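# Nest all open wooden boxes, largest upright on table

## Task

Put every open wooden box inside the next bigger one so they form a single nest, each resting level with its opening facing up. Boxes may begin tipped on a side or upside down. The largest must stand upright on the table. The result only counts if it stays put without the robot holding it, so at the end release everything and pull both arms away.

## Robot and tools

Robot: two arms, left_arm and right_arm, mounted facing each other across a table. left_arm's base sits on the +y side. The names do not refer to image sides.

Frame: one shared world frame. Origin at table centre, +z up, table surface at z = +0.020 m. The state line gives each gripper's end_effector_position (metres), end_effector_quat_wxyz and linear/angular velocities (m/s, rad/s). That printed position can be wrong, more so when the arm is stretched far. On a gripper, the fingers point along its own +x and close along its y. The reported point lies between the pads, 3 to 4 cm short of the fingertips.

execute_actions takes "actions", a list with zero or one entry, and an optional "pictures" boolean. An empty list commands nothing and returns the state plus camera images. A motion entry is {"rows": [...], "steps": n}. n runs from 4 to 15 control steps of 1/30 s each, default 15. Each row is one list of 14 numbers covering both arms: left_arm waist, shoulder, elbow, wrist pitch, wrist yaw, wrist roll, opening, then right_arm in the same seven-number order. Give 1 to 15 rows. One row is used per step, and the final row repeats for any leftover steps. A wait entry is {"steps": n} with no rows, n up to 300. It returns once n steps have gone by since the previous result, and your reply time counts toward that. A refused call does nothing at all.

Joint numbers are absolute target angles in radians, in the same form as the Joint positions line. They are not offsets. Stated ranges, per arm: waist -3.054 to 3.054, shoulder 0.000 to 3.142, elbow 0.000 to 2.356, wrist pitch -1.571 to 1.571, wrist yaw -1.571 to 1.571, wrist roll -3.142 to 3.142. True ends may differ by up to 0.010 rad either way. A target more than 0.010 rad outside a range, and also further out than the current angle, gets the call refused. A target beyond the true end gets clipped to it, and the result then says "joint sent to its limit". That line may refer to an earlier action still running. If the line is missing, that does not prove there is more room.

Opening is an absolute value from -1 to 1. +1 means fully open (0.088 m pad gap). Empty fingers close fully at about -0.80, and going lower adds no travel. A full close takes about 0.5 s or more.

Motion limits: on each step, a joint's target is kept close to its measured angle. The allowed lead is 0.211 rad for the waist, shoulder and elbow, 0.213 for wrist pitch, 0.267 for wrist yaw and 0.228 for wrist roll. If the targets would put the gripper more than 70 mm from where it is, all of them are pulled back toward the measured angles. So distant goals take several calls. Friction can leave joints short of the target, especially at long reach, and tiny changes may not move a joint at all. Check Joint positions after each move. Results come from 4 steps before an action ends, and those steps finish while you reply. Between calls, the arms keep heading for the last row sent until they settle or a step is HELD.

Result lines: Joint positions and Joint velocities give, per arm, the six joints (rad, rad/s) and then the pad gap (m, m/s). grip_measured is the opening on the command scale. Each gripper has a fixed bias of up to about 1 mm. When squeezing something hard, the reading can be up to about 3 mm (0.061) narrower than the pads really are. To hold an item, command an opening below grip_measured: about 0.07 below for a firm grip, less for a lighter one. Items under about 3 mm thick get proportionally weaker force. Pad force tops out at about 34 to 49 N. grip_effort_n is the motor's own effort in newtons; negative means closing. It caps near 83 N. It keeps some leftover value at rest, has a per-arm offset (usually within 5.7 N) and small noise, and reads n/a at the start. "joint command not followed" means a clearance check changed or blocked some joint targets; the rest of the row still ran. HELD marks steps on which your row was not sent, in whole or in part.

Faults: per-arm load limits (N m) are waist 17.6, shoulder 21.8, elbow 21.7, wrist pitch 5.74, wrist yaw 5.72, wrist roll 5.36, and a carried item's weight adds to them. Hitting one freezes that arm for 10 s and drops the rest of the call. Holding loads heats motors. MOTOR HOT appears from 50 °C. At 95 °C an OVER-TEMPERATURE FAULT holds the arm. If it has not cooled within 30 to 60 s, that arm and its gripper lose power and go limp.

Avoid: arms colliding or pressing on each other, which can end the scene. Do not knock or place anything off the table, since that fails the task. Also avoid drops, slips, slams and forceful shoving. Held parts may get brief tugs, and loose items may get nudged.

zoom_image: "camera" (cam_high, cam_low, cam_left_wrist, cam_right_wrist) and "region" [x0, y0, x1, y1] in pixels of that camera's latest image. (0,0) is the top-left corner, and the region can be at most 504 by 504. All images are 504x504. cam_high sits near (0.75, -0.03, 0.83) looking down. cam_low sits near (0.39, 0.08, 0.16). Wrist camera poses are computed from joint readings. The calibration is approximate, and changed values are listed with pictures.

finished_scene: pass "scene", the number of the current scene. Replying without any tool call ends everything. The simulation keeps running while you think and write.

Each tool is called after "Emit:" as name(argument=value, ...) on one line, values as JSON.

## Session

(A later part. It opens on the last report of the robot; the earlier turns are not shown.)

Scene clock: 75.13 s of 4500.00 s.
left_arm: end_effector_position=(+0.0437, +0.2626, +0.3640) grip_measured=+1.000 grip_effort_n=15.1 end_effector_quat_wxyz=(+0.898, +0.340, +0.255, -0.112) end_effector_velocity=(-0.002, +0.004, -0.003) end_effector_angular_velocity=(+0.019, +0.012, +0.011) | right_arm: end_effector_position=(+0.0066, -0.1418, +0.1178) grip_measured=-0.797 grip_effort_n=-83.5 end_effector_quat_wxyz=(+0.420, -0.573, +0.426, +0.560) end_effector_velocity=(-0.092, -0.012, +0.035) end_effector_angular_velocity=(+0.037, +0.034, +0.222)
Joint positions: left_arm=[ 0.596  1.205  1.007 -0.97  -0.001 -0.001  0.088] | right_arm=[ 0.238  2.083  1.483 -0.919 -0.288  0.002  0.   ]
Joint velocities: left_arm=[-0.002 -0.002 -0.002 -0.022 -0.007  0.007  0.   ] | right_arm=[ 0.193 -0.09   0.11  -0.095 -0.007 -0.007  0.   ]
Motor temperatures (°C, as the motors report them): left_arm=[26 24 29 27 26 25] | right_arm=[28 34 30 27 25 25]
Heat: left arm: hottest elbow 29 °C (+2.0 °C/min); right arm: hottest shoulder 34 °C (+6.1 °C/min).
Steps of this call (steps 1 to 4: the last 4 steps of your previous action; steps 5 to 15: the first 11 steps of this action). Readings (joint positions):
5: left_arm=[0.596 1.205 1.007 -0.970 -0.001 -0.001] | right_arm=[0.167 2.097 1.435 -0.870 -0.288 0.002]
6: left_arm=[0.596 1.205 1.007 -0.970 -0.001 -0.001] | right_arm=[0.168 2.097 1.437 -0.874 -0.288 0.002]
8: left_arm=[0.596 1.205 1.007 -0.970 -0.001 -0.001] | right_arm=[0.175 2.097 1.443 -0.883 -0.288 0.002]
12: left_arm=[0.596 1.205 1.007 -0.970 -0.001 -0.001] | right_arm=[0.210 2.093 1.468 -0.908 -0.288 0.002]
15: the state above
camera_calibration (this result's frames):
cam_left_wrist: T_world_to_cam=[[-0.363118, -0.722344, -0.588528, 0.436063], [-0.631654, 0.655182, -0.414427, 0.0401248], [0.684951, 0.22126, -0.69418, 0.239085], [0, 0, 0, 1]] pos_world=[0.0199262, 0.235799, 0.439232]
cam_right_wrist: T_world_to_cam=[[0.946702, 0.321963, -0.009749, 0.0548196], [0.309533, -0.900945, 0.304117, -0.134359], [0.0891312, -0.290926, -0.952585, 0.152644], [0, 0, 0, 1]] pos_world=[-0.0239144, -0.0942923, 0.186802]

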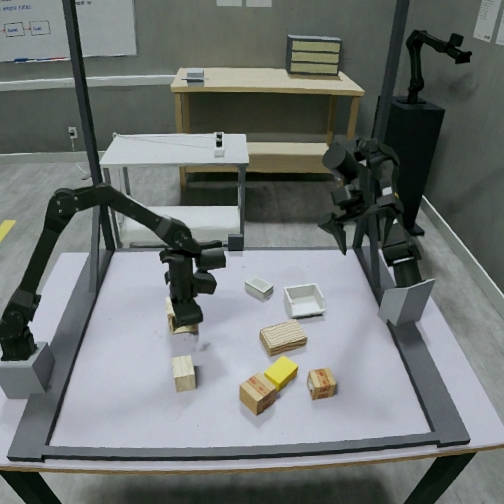

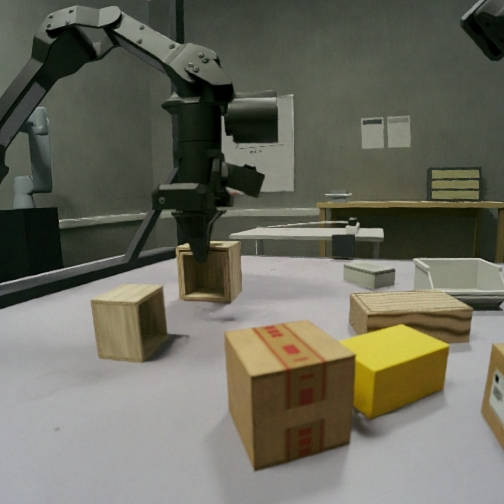

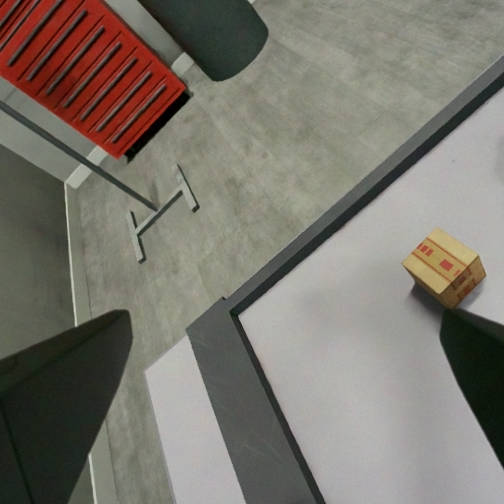

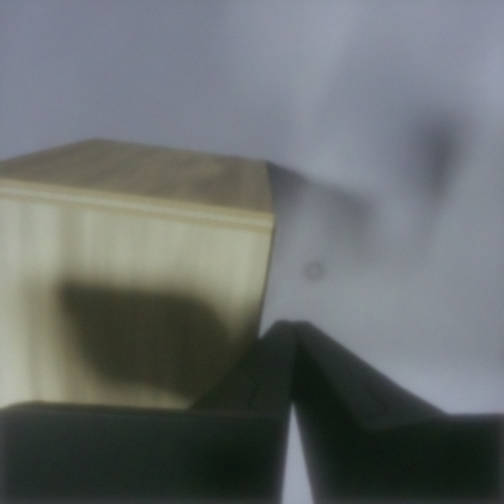

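Emit:
execute_actions(actions=[{"rows":[[0.6,1.2,1.0,-0.97,0,0,1,0.2,2.1,1.47,-0.9,-0.29,0,-1],[0.6,1.2,1.0,-0.97,0,0,1,0.2,2.1,1.47,-0.9,-0.29,0,-1],[0.6,1.2,1.0,-0.97,0,0,1,0.2,1.9,1.45,-1.1,-0.29,0,1],[0.6,1.2,1.0,-0.97,0,0,1,0.2,1.9,1.45,-1.1,-0.29,0,1],[0.6,1.2,1.0,-0.97,0,0,1,0.2,1.9,1.45,-1.1,-0.29,0,1],[0.6,1.2,1.0,-0.97,0,0,1,0.2,1.9,1.45,-1.1,-0.29,0,1],[0.6,1.2,1.0,-0.97,0,0,1,0.2,1.9,1.45,-1.1,-0.29,0,1],[0.6,1.2,1.0,-0.97,0,0,1,-0.146,1.95,1.46,-1.12,-0.29,0,1]],"steps":15}])

Emit:
execute_actions(actions=[{"rows":[[0.6,1.2,1.0,-0.97,0,0,1,-0.146,2.05,1.46,-1.03,-0.29,0,1]],"steps":15}], pictures=true)

Scene clock: 76.40 s of 4500.00 s.
left_arm: end_effector_position=(+0.0437, +0.2626, +0.3640) grip_measured=+1.000 grip_effort_n=15.1 end_effector_quat_wxyz=(+0.898, +0.340, +0.255, -0.112) end_effector_velocity=(+0.000, +0.003, +0.000) end_effector_angular_velocity=(-0.006, -0.008, +0.028) | right_arm: end_effector_position=(+0.0489, -0.1568, +0.1846) grip_measured=+0.184 grip_effort_n=18.4 end_effector_quat_wxyz=(+0.465, -0.534, +0.466, +0.531) end_effector_velocity=(+0.486, +0.080, +0.125) end_effector_angular_velocity=(+0.148, -0.054, -1.393)
Joint positions: left_arm=[ 0.596  1.205  1.007 -0.97  -0.001 -0.001  0.088] | right_arm=[ 0.086  1.929  1.47  -1.089 -0.298  0.     0.048]
Joint velocities: left_arm=[-0.002 -0.002 -0.002 -0.007 -0.022 -0.022  0.   ] | right_arm=[-1.38   0.066 -0.002 -0.212  0.037 -0.007  0.175]
Motor temperatures (°C, as the motors report them): left_arm=[26 24 29 27 26 25] | right_arm=[28 35 31 27 25 25]
Heat: left arm: hottest elbow 29 °C (+1.0 °C/min); right arm: hottest shoulder 35 °C (+6.1 °C/min).
Steps of this call (steps 1 to 4: the last 4 steps of your previous action; steps 5 to 15: the robot went on to your last target; steps 16 to 27: nothing new was sent; steps 28 to 38: the first 11 steps of this action). Readings (joint positions):
28: left_arm=[0.596 1.205 1.007 -0.970 -0.001 -0.001] | right_arm=[0.246 2.078 1.491 -0.927 -0.288 0.002]
29: left_arm=[0.596 1.205 1.007 -0.970 -0.001 -0.001] | right_arm=[0.242 2.078 1.491 -0.923 -0.288 0.002]
31: left_arm=[0.596 1.205 1.007 -0.970 -0.001 -0.001] | right_arm=[0.224 2.046 1.482 -0.973 -0.288 0.002]
35: left_arm=[0.596 1.205 1.007 -0.970 -0.001 -0.001] | right_arm=[0.194 1.943 1.464 -1.061 -0.293 0.001]
38: the state above

Scene clock: 76.90 s of 4500.00 s.
left_arm: end_effector_position=(+0.0437, +0.2626, +0.3640) grip_measured=+1.000 grip_effort_n=15.1 end_effector_quat_wxyz=(+0.898, +0.340, +0.255, -0.112) end_effector_velocity=(-0.002, -0.000, -0.000) end_effector_angular_velocity=(+0.002, -0.001, +0.004) | right_arm: end_effector_position=(+0.1418, -0.1391, +0.1725) grip_measured=+0.996 grip_effort_n=18.4 end_effector_quat_wxyz=(+0.529, -0.474, +0.521, +0.473) end_effector_velocity=(+0.000, +0.007, +0.001) end_effector_angular_velocity=(+0.036, +0.004, +0.016)
Joint positions: left_arm=[ 0.596  1.205  1.007 -0.97  -0.001 -0.001  0.088] | right_arm=[-0.144  2.038  1.465 -1.035 -0.289  0.     0.088]
Joint velocities: left_arm=[-0.007 -0.002  0.002 -0.007 -0.007 -0.007  0.   ] | right_arm=[-0.002 -0.002 -0.002  0.037 -0.007 -0.007  0.001]
Motor temperatures (°C, as the motors report them): left_arm=[26 24 29 27 26 25] | right_arm=[28 35 31 27 25 25]
Heat: left arm: hottest elbow 29 °C (+1.0 °C/min); right arm: hottest shoulder 35 °C (+6.0 °C/min).
Steps of this call (steps 1 to 4: the last 4 steps of your previous action; steps 5 to 15: the first 11 steps of this action). Readings (joint positions):
5: left_arm=[0.596 1.205 1.007 -0.970 -0.001 -0.001] | right_arm=[-0.115 1.949 1.470 -1.107 -0.289 0.000]
6: left_arm=[0.596 1.205 1.007 -0.970 -0.001 -0.001] | right_arm=[-0.132 1.960 1.470 -1.086 -0.289 0.000]
8: left_arm=[0.596 1.205 1.007 -0.970 -0.001 -0.001] | right_arm=[-0.145 1.993 1.470 -1.056 -0.289 0.000]
12: left_arm=[0.596 1.205 1.007 -0.970 -0.001 -0.001] | right_arm=[-0.144 2.036 1.465 -1.042 -0.289 0.000]
15: the state above
camera_calibration (this result's frames):
cam_left_wrist: T_world_to_cam=[[-0.363118, -0.722344, -0.588528, 0.436063], [-0.631654, 0.655182, -0.414427, 0.0401248], [0.684951, 0.22126, -0.69418, 0.239085], [0, 0, 0, 1]] pos_world=[0.0199262, 0.235799, 0.439232]
cam_right_wrist: T_world_to_cam=[[0.998102, -0.0614048, -0.00473014, -0.13499], [-0.0576679, -0.958791, 0.278197, -0.141883], [-0.0216178, -0.277396, -0.960512, 0.212452], [0, 0, 0, 1]] pos_world=[0.131145, -0.0853923, 0.242896]

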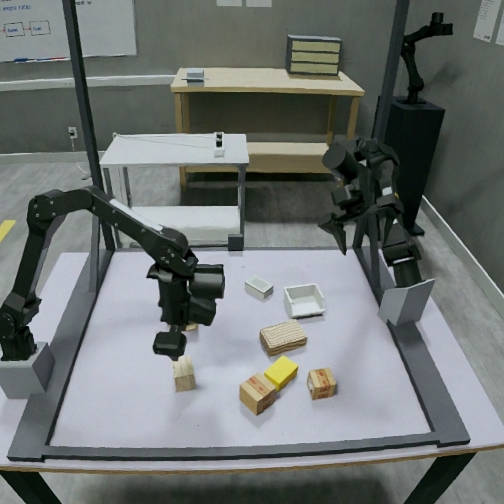

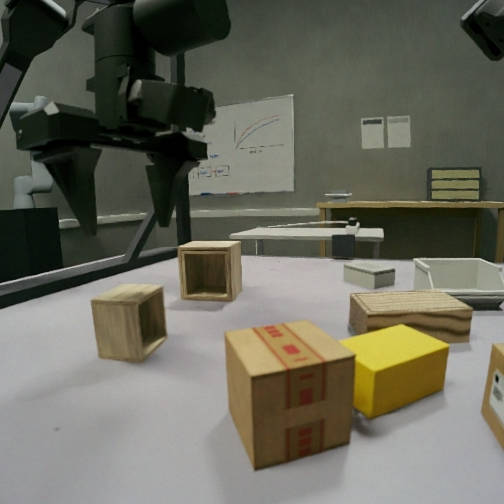

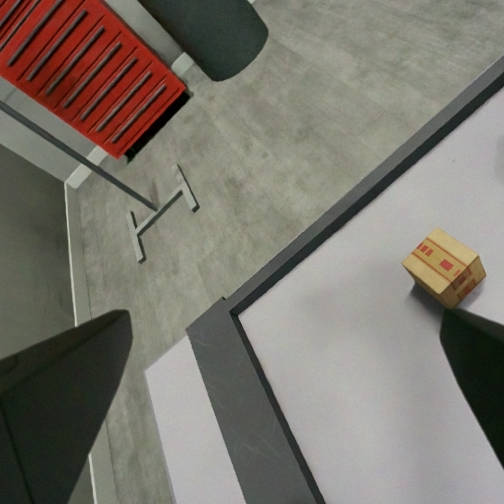

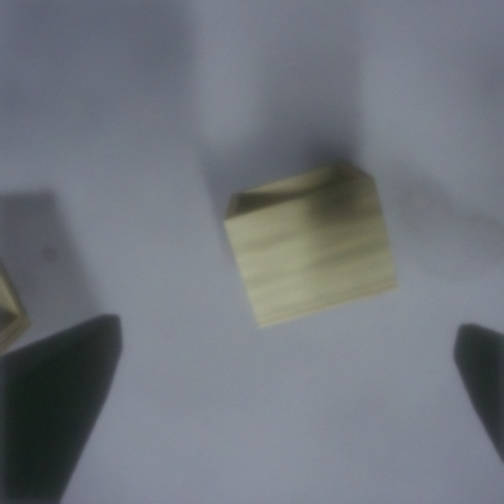

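Emit:
execute_actions(actions=[{"rows":[[0.6,1.2,1.0,-0.97,0,0,1,-0.15,2.1,1.42,-0.93,-0.29,-0.28,1],[0.6,1.2,1.0,-0.97,0,0,1,-0.15,2.1,1.42,-0.93,-0.29,-0.28,1],[0.6,1.2,1.0,-0.97,0,0,1,-0.15,2.1,1.42,-0.93,-0.29,-0.28,1],[0.6,1.2,1.0,-0.97,0,0,1,-0.15,2.1,1.42,-0.93,-0.29,-0.28,1],[0.6,1.2,1.0,-0.97,0,0,1,-0.138,2.185,1.363,-0.80,-0.29,-0.27,1]],"steps":15}])

Emit:
execute_actions(actions=[{"steps":8}], pictures=true)

Scene clock: 77.63 s of 4500.00 s.
left_arm: end_effector_position=(+0.0437, +0.2626, +0.3640) grip_measured=+1.000 grip_effort_n=14.7 end_effector_quat_wxyz=(+0.898, +0.340, +0.255, -0.112) end_effector_velocity=(-0.000, -0.002, -0.000) end_effector_angular_velocity=(+0.002, -0.000, -0.014) | right_arm: end_effector_position=(+0.1618, -0.1347, +0.1083) grip_measured=+0.998 grip_effort_n=18.4 end_effector_quat_wxyz=(+0.461, -0.540, +0.461, +0.533) end_effector_velocity=(+0.018, -0.033, -0.096) end_effector_angular_velocity=(-0.135, +0.036, +0.095)
Joint positions: left_arm=[ 0.596  1.205  1.007 -0.97  -0.001 -0.001  0.088] | right_arm=[-0.143  2.169  1.377 -0.829 -0.289 -0.256  0.088]
Joint velocities: left_arm=[-0.002 -0.002 -0.002  0.007  0.007  0.007  0.   ] | right_arm=[ 0.012  0.178 -0.159  0.198 -0.022 -0.125 -0.   ]
Motor temperatures (°C, as the motors report them): left_arm=[26 24 29 27 26 25] | right_arm=[28 35 31 27 25 25]
Heat: left arm: hottest elbow 29 °C (+1.0 °C/min); right arm: hottest shoulder 35 °C (+6.0 °C/min).
Steps of this call (steps 1 to 4: the last 4 steps of your previous action; steps 5 to 11: the robot went on to your last target; steps 12 to 22: the first 11 steps of this action). Readings (joint positions):
12: left_arm=[0.596 1.205 1.007 -0.970 -0.001 -0.001] | right_arm=[-0.144 2.042 1.463 -1.023 -0.289 -0.032]
13: left_arm=[0.596 1.205 1.007 -0.970 -0.001 -0.001] | right_arm=[-0.145 2.046 1.458 -0.995 -0.289 -0.089]
15: left_arm=[0.596 1.205 1.007 -0.970 -0.001 -0.001] | right_arm=[-0.146 2.064 1.451 -0.963 -0.289 -0.172]
19: left_arm=[0.596 1.205 1.007 -0.970 -0.001 -0.001] | right_arm=[-0.145 2.133 1.406 -0.853 -0.289 -0.239]
22: the state above

Scene clock: 77.90 s of 4500.00 s.
left_arm: end_effector_position=(+0.0437, +0.2626, +0.3640) grip_measured=+1.000 grip_effort_n=15.1 end_effector_quat_wxyz=(+0.898, +0.340, +0.255, -0.112) end_effector_velocity=(-0.001, +0.000, -0.003) end_effector_angular_velocity=(+0.010, +0.014, -0.004) | right_arm: end_effector_position=(+0.1626, -0.1321, +0.1051) grip_measured=+0.998 grip_effort_n=18.4 end_effector_quat_wxyz=(+0.460, -0.541, +0.453, +0.539) end_effector_velocity=(+0.000, +0.001, +0.000) end_effector_angular_velocity=(+0.005, -0.008, +0.026)
Joint positions: left_arm=[ 0.596  1.205  1.007 -0.97  -0.001 -0.001  0.088] | right_arm=[-0.142  2.175  1.372 -0.805 -0.289 -0.267  0.088]
Joint velocities: left_arm=[-0.002  0.002 -0.002 -0.007  0.007  0.007  0.   ] | right_arm=[ 0.002 -0.002 -0.002  0.007  0.007 -0.022 -0.   ]
Motor temperatures (°C, as the motors report them): left_arm=[26 24 29 27 26 25] | right_arm=[28 35 31 27 25 25]
Heat: left arm: hottest elbow 29 °C (+1.0 °C/min); right arm: hottest shoulder 35 °C (+6.0 °C/min).
Kept back: nothing.
Steps of this call (steps 1 to 4: the last 4 steps of your previous action; steps 5 to 8: the robot went on to your last target). Readings (joint positions):
1: left_arm=[0.596 1.205 1.007 -0.970 -0.001 -0.001] | right_arm=[-0.143 2.173 1.373 -0.822 -0.289 -0.259]
2: left_arm=[0.596 1.205 1.007 -0.970 -0.001 -0.001] | right_arm=[-0.142 2.175 1.372 -0.817 -0.289 -0.261]
4: left_arm=[0.596 1.205 1.007 -0.970 -0.001 -0.001] | right_arm=[-0.142 2.175 1.372 -0.808 -0.289 -0.264]
8: the state above
camera_calibration (this result's frames):
cam_left_wrist: T_world_to_cam=[[-0.363118, -0.722344, -0.588528, 0.436063], [-0.631654, 0.655182, -0.414427, 0.0401248], [0.684951, 0.22126, -0.69418, 0.239085], [0, 0, 0, 1]] pos_world=[0.0199262, 0.235799, 0.439232]
cam_right_wrist: T_world_to_cam=[[0.978545, 0.206008, -0.00328064, -0.117239], [0.198617, -0.938965, 0.280884, -0.154625], [0.054784, -0.275509, -0.959736, 0.137864], [0, 0, 0, 1]] pos_world=[0.137882, -0.0830525, 0.17536]

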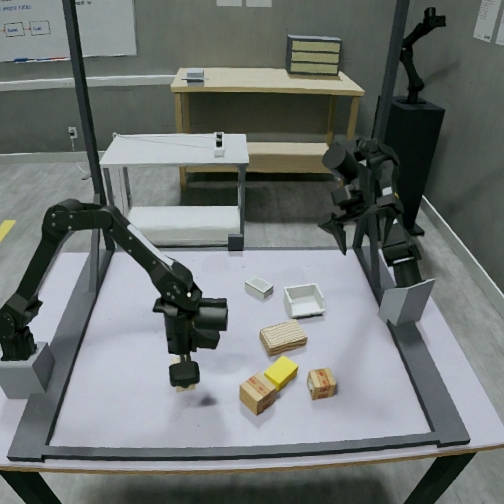

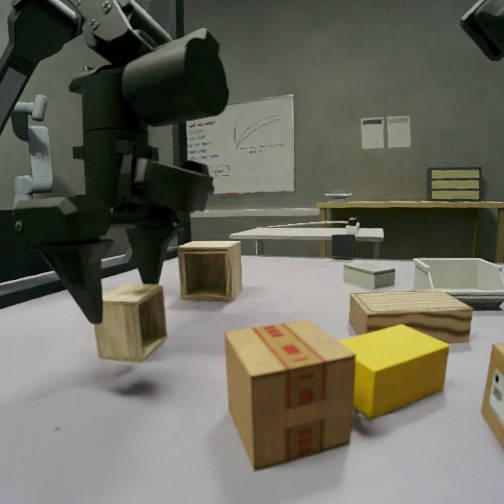

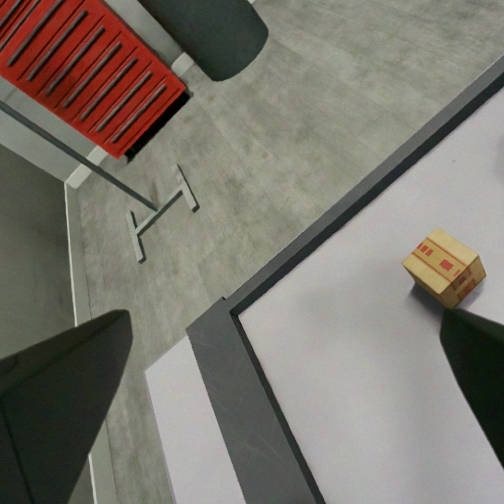

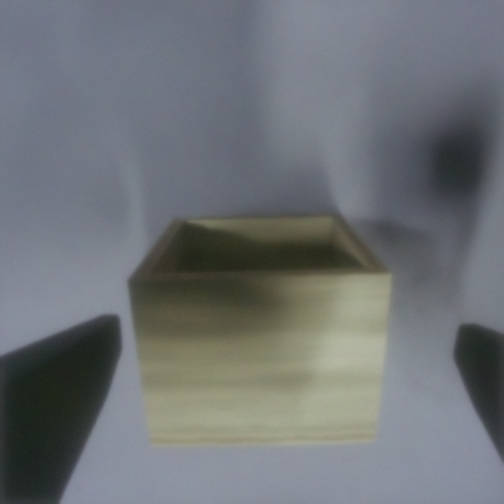

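Emit:
execute_actions(actions=[{"rows":[[0.6,1.2,1.0,-0.97,0,0,1,-0.12,2.2,1.355,-0.77,-0.29,-0.26,1],[0.6,1.2,1.0,-0.97,0,0,1,-0.12,2.2,1.355,-0.77,-0.29,-0.26,1],[0.6,1.2,1.0,-0.97,0,0,1,-0.12,2.2,1.355,-0.77,-0.29,-0.26,1],[0.6,1.2,1.0,-0.97,0,0,1,-0.11,2.235,1.34,-0.72,-0.29,-0.25,1],[0.6,1.2,1.0,-0.97,0,0,1,-0.11,2.235,1.34,-0.72,-0.29,-0.25,1],[0.6,1.2,1.0,-0.97,0,0,1,-0.11,2.235,1.34,-0.72,-0.29,-0.25,1],[0.6,1.2,1.0,-0.97,0,0,1,-0.098,2.275,1.325,-0.665,-0.29,-0.24,1]],"steps":15}])

Emit:
execute_actions(actions=[{"rows":[[0.6,1.2,1.0,-0.97,0,0,1,-0.098,2.275,1.325,-0.665,-0.29,-0.24,1],[0.6,1.2,1.0,-0.97,0,0,1,-0.098,2.275,1.325,-0.665,-0.29,-0.24,1],[0.6,1.2,1.0,-0.97,0,0,1,-0.098,2.275,1.325,-0.665,-0.29,-0.24,0.25]],"steps":15}], pictures=true)

Scene clock: 78.53 s of 4500.00 s.
left_arm: end_effector_position=(+0.0437, +0.2626, +0.3640) grip_measured=+1.000 grip_effort_n=15.1 end_effector_quat_wxyz=(+0.898, +0.340, +0.255, -0.112) end_effector_velocity=(-0.001, +0.003, +0.001) end_effector_angular_velocity=(+0.005, -0.012, +0.017) | right_arm: end_effector_position=(+0.1591, -0.1295, +0.0688) grip_measured=+0.998 grip_effort_n=18.4 end_effector_quat_wxyz=(+0.455, -0.546, +0.448, +0.542) end_effector_velocity=(+0.008, -0.061, -0.105) end_effector_angular_velocity=(-0.243, +0.006, -0.053)
Joint positions: left_arm=[ 0.596  1.205  1.007 -0.97  -0.001 -0.001  0.088] | right_arm=[-0.104  2.25   1.341 -0.689 -0.289 -0.246  0.088]
Joint velocities: left_arm=[-0.002 -0.007 -0.002 -0.007 -0.022 -0.007  0.   ] | right_arm=[ 0.056  0.208 -0.139  0.11   0.007  0.037 -0.   ]
Motor temperatures (°C, as the motors report them): left_arm=[26 24 29 27 26 25] | right_arm=[28 35 30 27 25 25]
Heat: left arm: hottest elbow 29 °C (+1.0 °C/min); right arm: hottest shoulder 35 °C (+6.0 °C/min).
Steps of this call (steps 1 to 8: the robot went on to your last target; steps 9 to 19: the first 11 steps of this action). Readings (joint positions):
9: left_arm=[0.596 1.205 1.007 -0.970 -0.001 -0.001] | right_arm=[-0.141 2.175 1.372 -0.799 -0.289 -0.268]
10: left_arm=[0.596 1.205 1.007 -0.970 -0.001 -0.001] | right_arm=[-0.139 2.176 1.371 -0.791 -0.289 -0.267]
12: left_arm=[0.596 1.205 1.007 -0.970 -0.001 -0.001] | right_arm=[-0.132 2.183 1.369 -0.777 -0.289 -0.264]
16: left_arm=[0.596 1.205 1.007 -0.970 -0.001 -0.001] | right_arm=[-0.114 2.218 1.355 -0.717 -0.289 -0.252]
19: the state above

Scene clock: 79.03 s of 4500.00 s.
left_arm: end_effector_position=(+0.0437, +0.2626, +0.3640) grip_measured=+1.000 grip_effort_n=15.1 end_effector_quat_wxyz=(+0.898, +0.340, +0.255, -0.112) end_effector_velocity=(-0.002, +0.002, -0.000) end_effector_angular_velocity=(-0.001, -0.002, +0.008) | right_arm: end_effector_position=(+0.1599, -0.1295, +0.0628) grip_measured=+0.337 grip_effort_n=-83.5 end_effector_quat_wxyz=(+0.456, -0.545, +0.448, +0.542) end_effector_velocity=(+0.003, -0.005, +0.001) end_effector_angular_velocity=(-0.019, -0.006, -0.006)
Joint positions: left_arm=[ 0.596  1.205  1.007 -0.97  -0.001 -0.001  0.088] | right_arm=[-0.101  2.262  1.334 -0.667 -0.289 -0.242  0.056]
Joint velocities: left_arm=[-0.002 -0.007 -0.002 -0.007 -0.007 -0.007  0.   ] | right_arm=[-0.007 -0.002 -0.002 -0.022  0.007 -0.007 -0.   ]
Motor temperatures (°C, as the motors report them): left_arm=[26 24 29 27 26 25] | right_arm=[28 35 30 27 25 25]
Heat: left arm: hottest elbow 29 °C (+1.0 °C/min); right arm: hottest shoulder 35 °C (+6.1 °C/min).
Steps of this call (steps 1 to 4: the last 4 steps of your previous action; steps 5 to 15: the first 11 steps of this action). Readings (joint positions):
5: left_arm=[0.596 1.205 1.007 -0.970 -0.001 -0.001] | right_arm=[-0.101 2.262 1.334 -0.671 -0.289 -0.243]
6: left_arm=[0.596 1.205 1.007 -0.970 -0.001 -0.001] | right_arm=[-0.101 2.262 1.334 -0.670 -0.289 -0.243]
8: left_arm=[0.596 1.205 1.007 -0.970 -0.001 -0.001] | right_arm=[-0.101 2.262 1.334 -0.669 -0.289 -0.243]
12: left_arm=[0.596 1.205 1.007 -0.970 -0.001 -0.001] | right_arm=[-0.101 2.262 1.334 -0.668 -0.289 -0.242]
15: the state above
camera_calibration (this result's frames):
cam_left_wrist: T_world_to_cam=[[-0.363118, -0.722344, -0.588528, 0.436063], [-0.631654, 0.655182, -0.414427, 0.0401248], [0.684951, 0.22126, -0.69418, 0.239085], [0, 0, 0, 1]] pos_world=[0.0199262, 0.235799, 0.439232]
cam_right_wrist: T_world_to_cam=[[0.974677, 0.223611, -0.00177361, -0.112458], [0.215114, -0.935413, 0.280588, -0.141911], [0.0610835, -0.273864, -0.959827, 0.0973359], [0, 0, 0, 1]] pos_world=[0.134192, -0.0809418, 0.133045]

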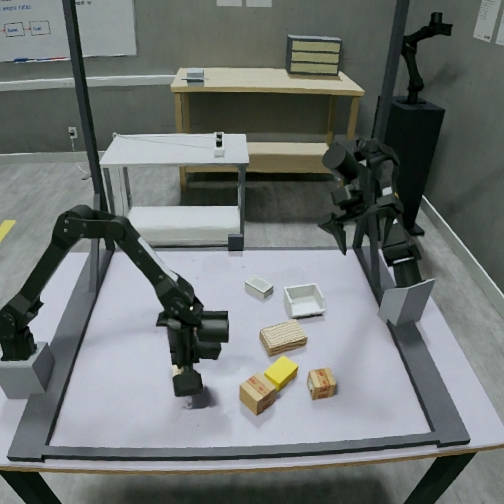

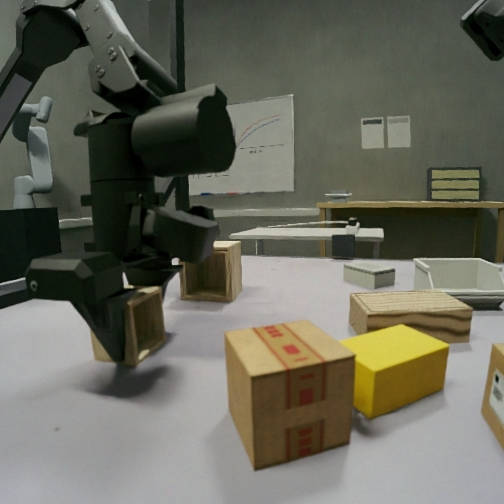

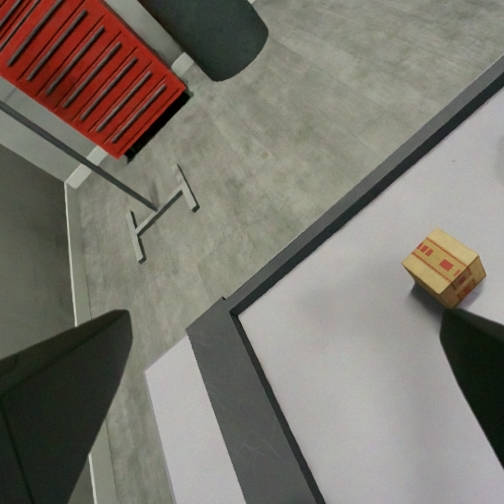

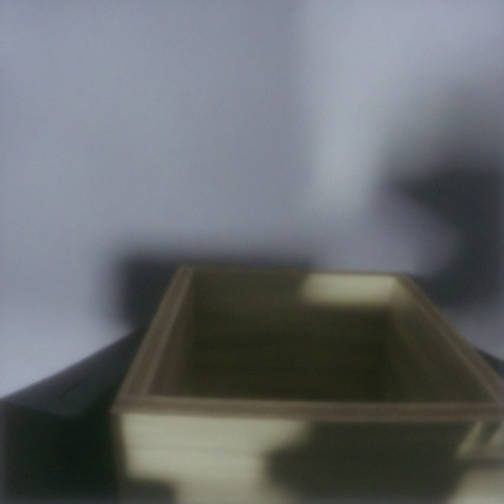

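Emit:
execute_actions(actions=[{"rows":[[0.6,1.2,1.0,-0.97,0,0,1,-0.12,2.15,1.38,-0.85,-0.29,-0.2,0.25],[0.6,1.2,1.0,-0.97,0,0,1,-0.12,2.15,1.38,-0.85,-0.29,-0.2,0.25],[0.6,1.2,1.0,-0.97,0,0,1,-0.12,2.15,1.38,-0.85,-0.29,-0.2,0.25],[0.6,1.2,1.0,-0.97,0,0,1,-0.12,2.15,1.38,-0.85,-0.29,-0.2,0.25],[0.6,1.2,1.0,-0.97,0,0,1,-0.15,1.75,1.4,-1.0,-0.29,0,0.25]],"steps":15}])

Emit:
execute_actions(actions=[{"rows":[[0.6,1.2,1.0,-0.97,0,0,1,-0.2,1.72,1.3,-0.3,-0.2,0.1,0.25]],"steps":15}])

Emit:
execute_actions(actions=[{"rows":[[0.6,1.2,1.0,-0.97,0,0,1,-0.2,1.72,0.95,0.5,-0.1,0.2,0.25]],"steps":15}])

Emit:
execute_actions(actions=[{"rows":[[0.6,1.2,1.0,-0.97,0,0,1,-0.2,1.9,0.5,1.05,0,0.3,0.25]],"steps":15}])

Emit:
execute_actions(actions=[{"rows":[[0.6,1.2,1.0,-0.97,0,0,1,-0.2,2.3,0.4,1.5,0,0.3,0.25]],"steps":15}])

Emit:
execute_actions(actions=[{"rows":[[0.6,1.2,1.0,-0.97,0,0,1,-0.2,2.42,0.44,1.565,0,0.3,0.25]],"steps":15}], pictures=true)

Scene clock: 79.87 s of 4500.00 s.
left_arm: end_effector_position=(+0.0437, +0.2626, +0.3640) grip_measured=+1.000 grip_effort_n=15.1 end_effector_quat_wxyz=(+0.898, +0.340, +0.255, -0.112) end_effector_velocity=(-0.000, -0.000, +0.002) end_effector_angular_velocity=(-0.019, -0.013, +0.008) | right_arm: end_effector_position=(+0.1396, -0.1426, +0.1776) grip_measured=+0.337 grip_effort_n=-83.5 end_effector_quat_wxyz=(+0.531, -0.476, +0.486, +0.506) end_effector_velocity=(-0.106, +0.032, +0.456) end_effector_angular_velocity=(+1.055, -0.074, -0.079)
Joint positions: left_arm=[ 0.596  1.205  1.007 -0.97  -0.001 -0.001  0.088] | right_arm=[-0.143  1.963  1.38  -0.951 -0.289 -0.047  0.056]
Joint velocities: left_arm=[-0.002 -0.007 -0.002  0.007 -0.007 -0.022  0.   ] | right_arm=[-0.085 -1.263  0.129 -0.315 -0.007  0.315 -0.   ]
Motor temperatures (°C, as the motors report them): left_arm=[26 24 29 27 26 25] | right_arm=[28 35 30 27 25 25]
Heat: left arm: hottest elbow 29 °C (+1.0 °C/min); right arm: hottest shoulder 35 °C (+6.0 °C/min).
Steps of this call (steps 1 to 4: the last 4 steps of your previous action; steps 5 to 14: the robot went on to your last target; steps 15 to 25: the first 11 steps of this action). Readings (joint positions):
15: left_arm=[0.596 1.205 1.007 -0.970 -0.001 -0.001] | right_arm=[-0.102 2.255 1.337 -0.682 -0.289 -0.237]
16: left_arm=[0.596 1.205 1.007 -0.970 -0.001 -0.001] | right_arm=[-0.103 2.245 1.342 -0.730 -0.289 -0.227]
18: left_arm=[0.596 1.205 1.007 -0.970 -0.001 -0.001] | right_arm=[-0.109 2.212 1.343 -0.791 -0.289 -0.216]
22: left_arm=[0.596 1.205 1.007 -0.970 -0.001 -0.001] | right_arm=[-0.130 2.086 1.363 -0.910 -0.289 -0.095]
25: the state above

Scene clock: 80.37 s of 4500.00 s.
left_arm: end_effector_position=(+0.0437, +0.2626, +0.3640) grip_measured=+1.000 grip_effort_n=15.1 end_effector_quat_wxyz=(+0.898, +0.340, +0.255, -0.112) end_effector_velocity=(+0.000, -0.001, +0.002) end_effector_angular_velocity=(-0.006, -0.013, +0.000) | right_arm: end_effector_position=(+0.1522, -0.0655, +0.2888) grip_measured=+0.337 grip_effort_n=-83.5 end_effector_quat_wxyz=(+0.683, -0.303, +0.279, +0.603) end_effector_velocity=(-0.019, +0.236, +0.211) end_effector_angular_velocity=(+1.400, -0.211, +0.368)
Joint positions: left_arm=[ 0.596  1.205  1.007 -0.97  -0.001 -0.001  0.088] | right_arm=[-0.199  1.736  1.315 -0.464 -0.209  0.093  0.056]
Joint velocities: left_arm=[-0.002 -0.002  0.002  0.007 -0.007 -0.007  0.   ] | right_arm=[-0.007 -0.012  0.002  1.458  0.022  0.051 -0.   ]
Motor temperatures (°C, as the motors report them): left_arm=[26 24 29 27 26 25] | right_arm=[28 35 31 27 25 25]
Heat: left arm: hottest elbow 29 °C (+1.0 °C/min); right arm: hottest shoulder 35 °C (+6.1 °C/min).
Steps of this call (steps 1 to 4: the last 4 steps of your previous action; steps 5 to 15: the first 11 steps of this action). Readings (joint positions):
5: left_arm=[0.596 1.205 1.007 -0.970 -0.001 -0.001] | right_arm=[-0.148 1.784 1.391 -0.961 -0.285 0.002]
6: left_arm=[0.596 1.205 1.007 -0.970 -0.001 -0.001] | right_arm=[-0.154 1.760 1.375 -0.903 -0.267 0.027]
8: left_arm=[0.596 1.205 1.007 -0.970 -0.001 -0.001] | right_arm=[-0.175 1.739 1.353 -0.805 -0.236 0.059]
12: left_arm=[0.596 1.205 1.007 -0.970 -0.001 -0.001] | right_arm=[-0.199 1.736 1.320 -0.612 -0.212 0.086]
15: the state above

Scene clock: 80.87 s of 4500.00 s.
left_arm: end_effector_position=(+0.0437, +0.2626, +0.3640) grip_measured=+1.000 grip_effort_n=15.1 end_effector_quat_wxyz=(+0.898, +0.340, +0.255, -0.112) end_effector_velocity=(-0.001, +0.007, -0.004) end_effector_angular_velocity=(+0.001, +0.006, +0.039) | right_arm: end_effector_position=(+0.1773, -0.0534, +0.2638) grip_measured=+0.337 grip_effort_n=-83.5 end_effector_quat_wxyz=(+0.742, -0.197, +0.178, +0.616) end_effector_velocity=(-0.038, +0.136, +0.212) end_effector_angular_velocity=(+1.272, -0.187, +0.349)
Joint positions: left_arm=[ 0.596  1.205  1.007 -0.97  -0.001 -0.001  0.088] | right_arm=[-0.199  1.725  0.971  0.171 -0.109  0.193  0.056]
Joint velocities: left_arm=[-0.002 -0.002 -0.007 -0.022 -0.022 -0.022  0.   ] | right_arm=[-0.002 -0.007 -0.144  1.473  0.022  0.037 -0.   ]
Motor temperatures (°C, as the motors report them): left_arm=[26 24 29 27 26 25] | right_arm=[28 35 31 27 25 25]
Heat: left arm: hottest elbow 29 °C (+1.0 °C/min); right arm: hottest shoulder 35 °C (+6.0 °C/min).
Steps of this call (steps 1 to 4: the last 4 steps of your previous action; steps 5 to 15: the first 11 steps of this action). Readings (joint positions):
5: left_arm=[0.596 1.205 1.007 -0.970 -0.001 -0.001] | right_arm=[-0.199 1.726 1.296 -0.307 -0.195 0.111]
6: left_arm=[0.596 1.205 1.007 -0.970 -0.001 -0.001] | right_arm=[-0.198 1.716 1.257 -0.244 -0.170 0.134]
8: left_arm=[0.596 1.205 1.007 -0.970 -0.001 -0.001] | right_arm=[-0.199 1.708 1.171 -0.152 -0.140 0.163]
12: left_arm=[0.596 1.205 1.007 -0.970 -0.001 -0.001] | right_arm=[-0.199 1.719 1.012 0.027 -0.116 0.187]
15: the state above

Scene clock: 81.37 s of 4500.00 s.
left_arm: end_effector_position=(+0.0437, +0.2626, +0.3640) grip_measured=+1.000 grip_effort_n=15.1 end_effector_quat_wxyz=(+0.898, +0.340, +0.255, -0.112) end_effector_velocity=(-0.003, +0.010, -0.008) end_effector_angular_velocity=(+0.016, +0.036, +0.042) | right_arm: end_effector_position=(+0.2088, -0.0893, +0.1907) grip_measured=+0.337 grip_effort_n=-83.5 end_effector_quat_wxyz=(+0.779, -0.128, +0.148, +0.596) end_effector_velocity=(+0.048, -0.270, -0.239) end_effector_angular_velocity=(-0.132, +0.059, -0.175)
Joint positions: left_arm=[ 0.596  1.205  1.007 -0.97  -0.001 -0.001  0.088] | right_arm=[-0.199  1.877  0.617  0.793 -0.015  0.288  0.056]
Joint velocities: left_arm=[ 0.002 -0.002 -0.007 -0.051 -0.007 -0.007  0.   ] | right_arm=[-0.007  0.198 -1.223  1.238  0.095  0.081 -0.   ]
Motor temperatures (°C, as the motors report them): left_arm=[26 24 29 27 26 25] | right_arm=[28 35 31 27 25 25]
Heat: left arm: hottest elbow 29 °C (+1.0 °C/min); right arm: hottest shoulder 35 °C (+6.1 °C/min).
Steps of this call (steps 1 to 4: the last 4 steps of your previous action; steps 5 to 15: the first 11 steps of this action). Readings (joint positions):
5: left_arm=[0.596 1.205 1.007 -0.970 -0.001 -0.001] | right_arm=[-0.199 1.731 0.961 0.410 -0.100 0.205]
6: left_arm=[0.596 1.205 1.007 -0.970 -0.001 -0.001] | right_arm=[-0.199 1.738 0.946 0.450 -0.086 0.219]
8: left_arm=[0.596 1.205 1.007 -0.970 -0.001 -0.001] | right_arm=[-0.199 1.766 0.902 0.507 -0.063 0.241]
12: left_arm=[0.596 1.205 1.007 -0.970 -0.001 -0.001] | right_arm=[-0.199 1.846 0.755 0.652 -0.030 0.274]
15: the state above

Scene clock: 81.87 s of 4500.00 s.
left_arm: end_effector_position=(+0.0437, +0.2626, +0.3640) grip_measured=+1.000 grip_effort_n=15.1 end_effector_quat_wxyz=(+0.898, +0.340, +0.255, -0.112) end_effector_velocity=(-0.002, +0.004, -0.003) end_effector_angular_velocity=(+0.006, +0.012, +0.019) | right_arm: end_effector_position=(+0.2257, -0.1388, +0.1146) grip_measured=+0.337 grip_effort_n=-83.5 end_effector_quat_wxyz=(+0.782, -0.111, +0.133, +0.599) end_effector_velocity=(-0.013, +0.030, +0.058) end_effector_angular_velocity=(+0.419, -0.073, +0.137)
Joint positions: left_arm=[ 0.596  1.205  1.007 -0.97  -0.001 -0.001  0.088] | right_arm=[-0.199  2.263  0.405  1.433 -0.005  0.298  0.056]
Joint velocities: left_arm=[-0.002 -0.002 -0.002 -0.022 -0.007 -0.007  0.   ] | right_arm=[-0.002  0.193  0.002  0.637 -0.007 -0.007 -0.   ]
Motor temperatures (°C, as the motors report them): left_arm=[26 24 29 27 26 25] | right_arm=[28 35 31 27 25 25]
Heat: left arm: hottest elbow 29 °C (+1.0 °C/min); right arm: hottest shoulder 35 °C (+6.0 °C/min).
Steps of this call (steps 1 to 4: the last 4 steps of your previous action; steps 5 to 15: the first 11 steps of this action). Readings (joint positions):
5: left_arm=[0.596 1.205 1.007 -0.970 -0.001 -0.001] | right_arm=[-0.199 1.911 0.518 1.007 -0.008 0.296]
6: left_arm=[0.596 1.205 1.007 -0.970 -0.001 -0.001] | right_arm=[-0.199 1.940 0.507 1.073 -0.007 0.296]
8: left_arm=[0.596 1.205 1.007 -0.970 -0.001 -0.001] | right_arm=[-0.199 2.025 0.474 1.156 -0.006 0.297]
12: left_arm=[0.596 1.205 1.007 -0.970 -0.001 -0.001] | right_arm=[-0.199 2.212 0.414 1.332 -0.006 0.298]
15: the state above

Scene clock: 82.37 s of 4500.00 s.
left_arm: end_effector_position=(+0.0437, +0.2626, +0.3640) grip_measured=+1.000 grip_effort_n=15.1 end_effector_quat_wxyz=(+0.898, +0.340, +0.255, -0.112) end_effector_velocity=(-0.001, -0.003, -0.001) end_effector_angular_velocity=(-0.020, +0.002, -0.002) | right_arm: end_effector_position=(+0.2317, -0.1390, +0.0950) grip_measured=+0.337 grip_effort_n=-83.5 end_effector_quat_wxyz=(+0.782, -0.107, +0.129, +0.601) end_effector_velocity=(-0.000, +0.007, -0.004) end_effector_angular_velocity=(+0.014, +0.013, +0.020)
Joint positions: left_arm=[ 0.596  1.205  1.007 -0.97  -0.001 -0.001  0.088] | right_arm=[-0.199  2.405  0.433  1.559 -0.005  0.298  0.056]
Joint velocities: left_arm=[-0.007 -0.002 -0.002  0.007  0.007 -0.022  0.   ] | right_arm=[-0.002  0.037  0.032  0.022 -0.022  0.007 -0.   ]
Motor temperatures (°C, as the motors report them): left_arm=[26 24 29 27 26 25] | right_arm=[28 35 30 27 25 25]
Heat: left arm: hottest elbow 29 °C (+1.0 °C/min); right arm: hottest shoulder 35 °C (+6.1 °C/min).
Steps of this call (steps 1 to 4: the last 4 steps of your previous action; steps 5 to 15: the first 11 steps of this action). Readings (joint positions):
5: left_arm=[0.596 1.205 1.007 -0.970 -0.001 -0.001] | right_arm=[-0.199 2.294 0.406 1.496 -0.005 0.298]
6: left_arm=[0.596 1.205 1.007 -0.970 -0.001 -0.001] | right_arm=[-0.199 2.319 0.414 1.523 -0.005 0.298]
8: left_arm=[0.596 1.205 1.007 -0.970 -0.001 -0.001] | right_arm=[-0.199 2.365 0.427 1.530 -0.005 0.298]
12: left_arm=[0.596 1.205 1.007 -0.970 -0.001 -0.001] | right_arm=[-0.199 2.400 0.429 1.553 -0.005 0.298]
15: the state above
camera_calibration (this result's frames):
cam_left_wrist: T_world_to_cam=[[-0.363118, -0.722344, -0.588528, 0.436063], [-0.631654, 0.655182, -0.414427, 0.0401248], [0.684951, 0.22126, -0.69418, 0.239085], [0, 0, 0, 1]] pos_world=[0.0199262, 0.235799, 0.439232]
cam_right_wrist: T_world_to_cam=[[0.972221, -0.229345, 0.0467641, -0.247267], [-0.0977861, -0.579501, -0.809083, 0.0502736], [0.212659, 0.782035, -0.58583, 0.197354], [0, 0, 0, 1]] pos_world=[0.203345, -0.181914, 0.167855]

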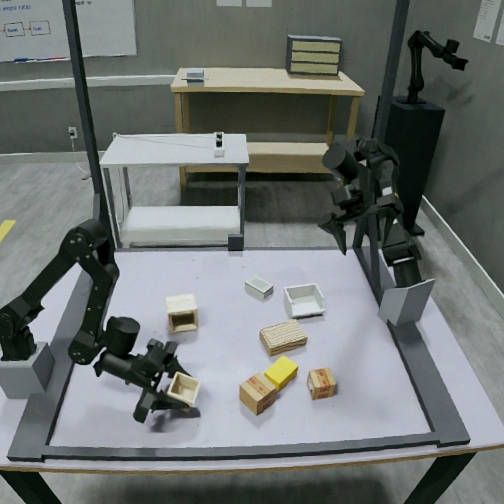

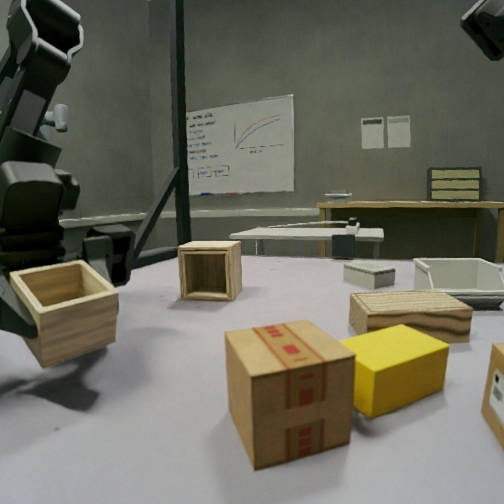

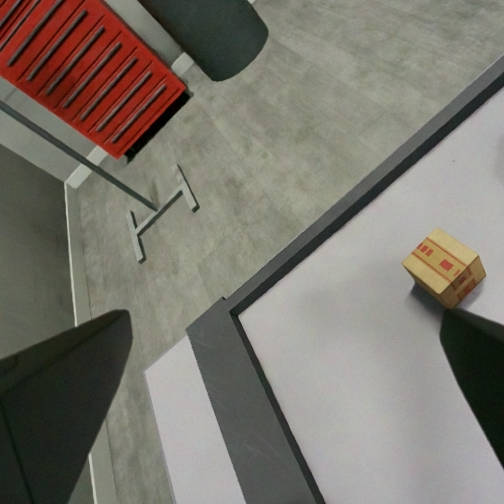

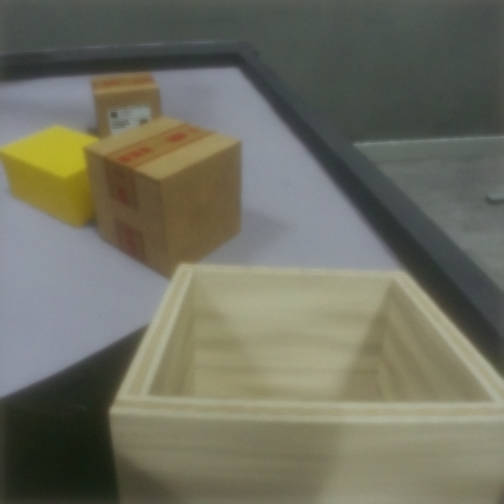

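Emit:
execute_actions(actions=[{"rows":[[0.6,1.2,1.0,-0.97,0,0,1,-0.2,2.49,0.47,1.565,0,0.3,0.25]],"steps":15}])

Emit:
execute_actions(actions=[{"steps":6}], pictures=true)

Scene clock: 82.87 s of 4500.00 s.
left_arm: end_effector_position=(+0.0437, +0.2626, +0.3640) grip_measured=+1.000 grip_effort_n=15.1 end_effector_quat_wxyz=(+0.898, +0.340, +0.255, -0.112) end_effector_velocity=(-0.000, +0.001, -0.005) end_effector_angular_velocity=(-0.001, +0.018, +0.007) | right_arm: end_effector_position=(+0.2374, -0.1401, +0.0758) grip_measured=+0.337 grip_effort_n=-83.5 end_effector_quat_wxyz=(+0.783, -0.119, +0.143, +0.594) end_effector_velocity=(+0.001, +0.006, +0.001) end_effector_angular_velocity=(+0.014, -0.006, +0.012)
Joint positions: left_arm=[ 0.596  1.205  1.007 -0.97  -0.001 -0.001  0.088] | right_arm=[-0.199  2.477  0.463  1.564 -0.005  0.298  0.056]
Joint velocities: left_arm=[-0.002  0.002 -0.007 -0.007  0.007 -0.007  0.   ] | right_arm=[-0.002  0.012  0.022  0.007 -0.007 -0.007 -0.   ]
Motor temperatures (°C, as the motors report them): left_arm=[26 24 29 27 26 25] | right_arm=[28 35 30 27 25 25]
Heat: left arm: hottest elbow 29 °C (+1.0 °C/min); right arm: hottest shoulder 35 °C (+6.0 °C/min).
Steps of this call (steps 1 to 4: the last 4 steps of your previous action; steps 5 to 15: the first 11 steps of this action). Readings (joint positions):
5: left_arm=[0.596 1.205 1.007 -0.970 -0.001 -0.001] | right_arm=[-0.199 2.415 0.436 1.565 -0.005 0.298]
6: left_arm=[0.596 1.205 1.007 -0.970 -0.001 -0.001] | right_arm=[-0.199 2.427 0.444 1.567 -0.005 0.298]
8: left_arm=[0.596 1.205 1.007 -0.970 -0.001 -0.001] | right_arm=[-0.199 2.454 0.457 1.564 -0.005 0.298]
12: left_arm=[0.596 1.205 1.007 -0.970 -0.001 -0.001] | right_arm=[-0.199 2.474 0.460 1.564 -0.005 0.298]
15: the state above

Scene clock: 83.07 s of 4500.00 s.
left_arm: end_effector_position=(+0.0437, +0.2626, +0.3640) grip_measured=+1.000 grip_effort_n=15.1 end_effector_quat_wxyz=(+0.898, +0.340, +0.255, -0.112) end_effector_velocity=(-0.001, +0.002, -0.001) end_effector_angular_velocity=(-0.011, +0.002, +0.019) | right_arm: end_effector_position=(+0.2376, -0.1401, +0.0753) grip_measured=+0.337 grip_effort_n=-83.5 end_effector_quat_wxyz=(+0.783, -0.119, +0.143, +0.594) end_effector_velocity=(-0.002, -0.002, -0.003) end_effector_angular_velocity=(-0.017, +0.005, +0.016)
Joint positions: left_arm=[ 0.596  1.205  1.007 -0.97  -0.001 -0.001  0.088] | right_arm=[-0.199  2.479  0.464  1.564 -0.005  0.298  0.056]
Joint velocities: left_arm=[-0.002 -0.002 -0.002 -0.007 -0.007 -0.022  0.   ] | right_arm=[-0.002  0.002 -0.002 -0.007 -0.022 -0.007  0.   ]
Motor temperatures (°C, as the motors report them): left_arm=[26 24 29 27 26 25] | right_arm=[28 34 30 28 25 25]
Heat: left arm: hottest elbow 29 °C (+1.0 °C/min); right arm: hottest shoulder 34 °C (+5.1 °C/min).
Kept back: nothing.
Steps of this call (steps 1 to 4: the last 4 steps of your previous action; steps 5 to 6: the robot went on to your last target). Readings (joint positions):
1: left_arm=[0.596 1.205 1.007 -0.970 -0.001 -0.001] | right_arm=[-0.199 2.477 0.464 1.564 -0.005 0.298]
2: left_arm=[0.596 1.205 1.007 -0.970 -0.001 -0.001] | right_arm=[-0.199 2.478 0.464 1.564 -0.005 0.298]
4: left_arm=[0.596 1.205 1.007 -0.970 -0.001 -0.001] | right_arm=[-0.199 2.478 0.464 1.564 -0.005 0.298]
6: the state above
camera_calibration (this result's frames):
cam_left_wrist: T_world_to_cam=[[-0.363118, -0.722344, -0.588528, 0.436063], [-0.631654, 0.655182, -0.414427, 0.0401248], [0.684951, 0.22126, -0.69418, 0.239085], [0, 0, 0, 1]] pos_world=[0.0199262, 0.235799, 0.439232]
cam_right_wrist: T_world_to_cam=[[0.969911, -0.238378, 0.0494784, -0.253245], [-0.109058, -0.607109, -0.787099, 0.0314072], [0.217665, 0.75802, -0.614839, 0.18304], [0, 0, 0, 1]] pos_world=[0.209209, -0.180048, 0.149791]

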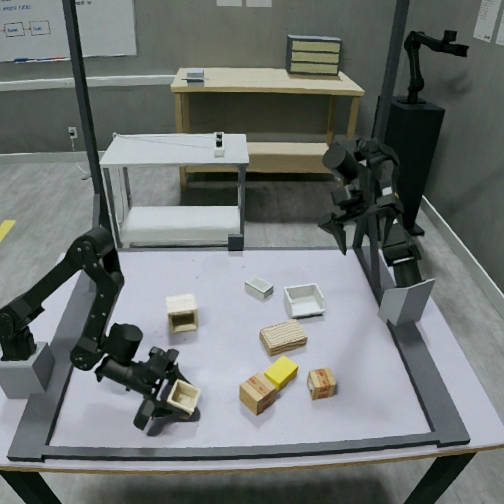

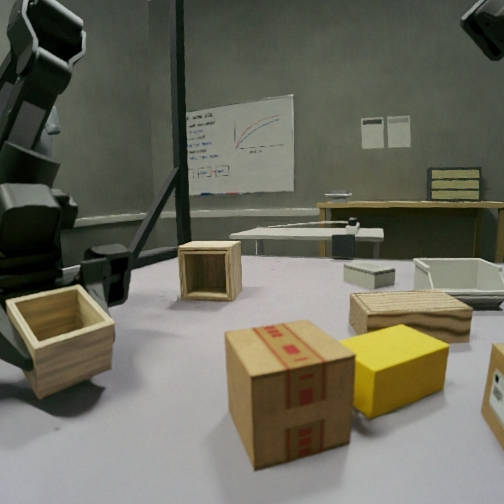

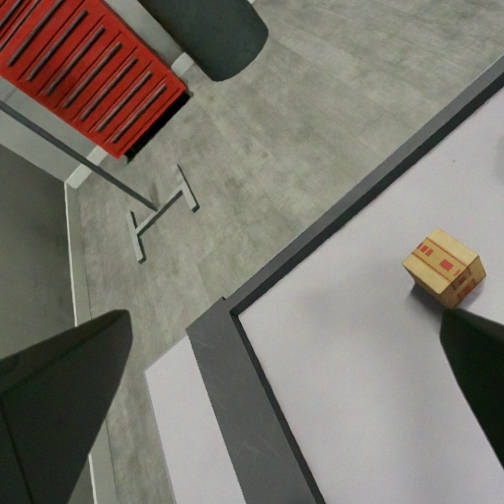

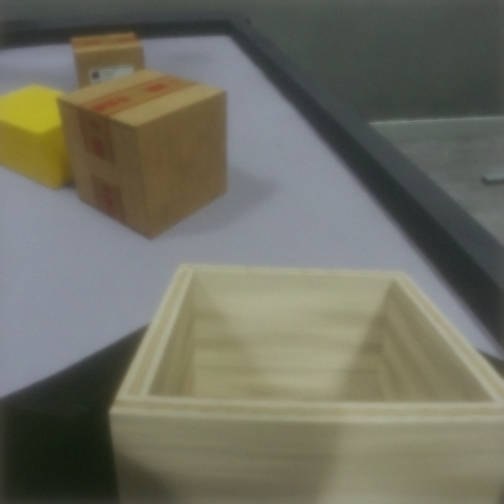

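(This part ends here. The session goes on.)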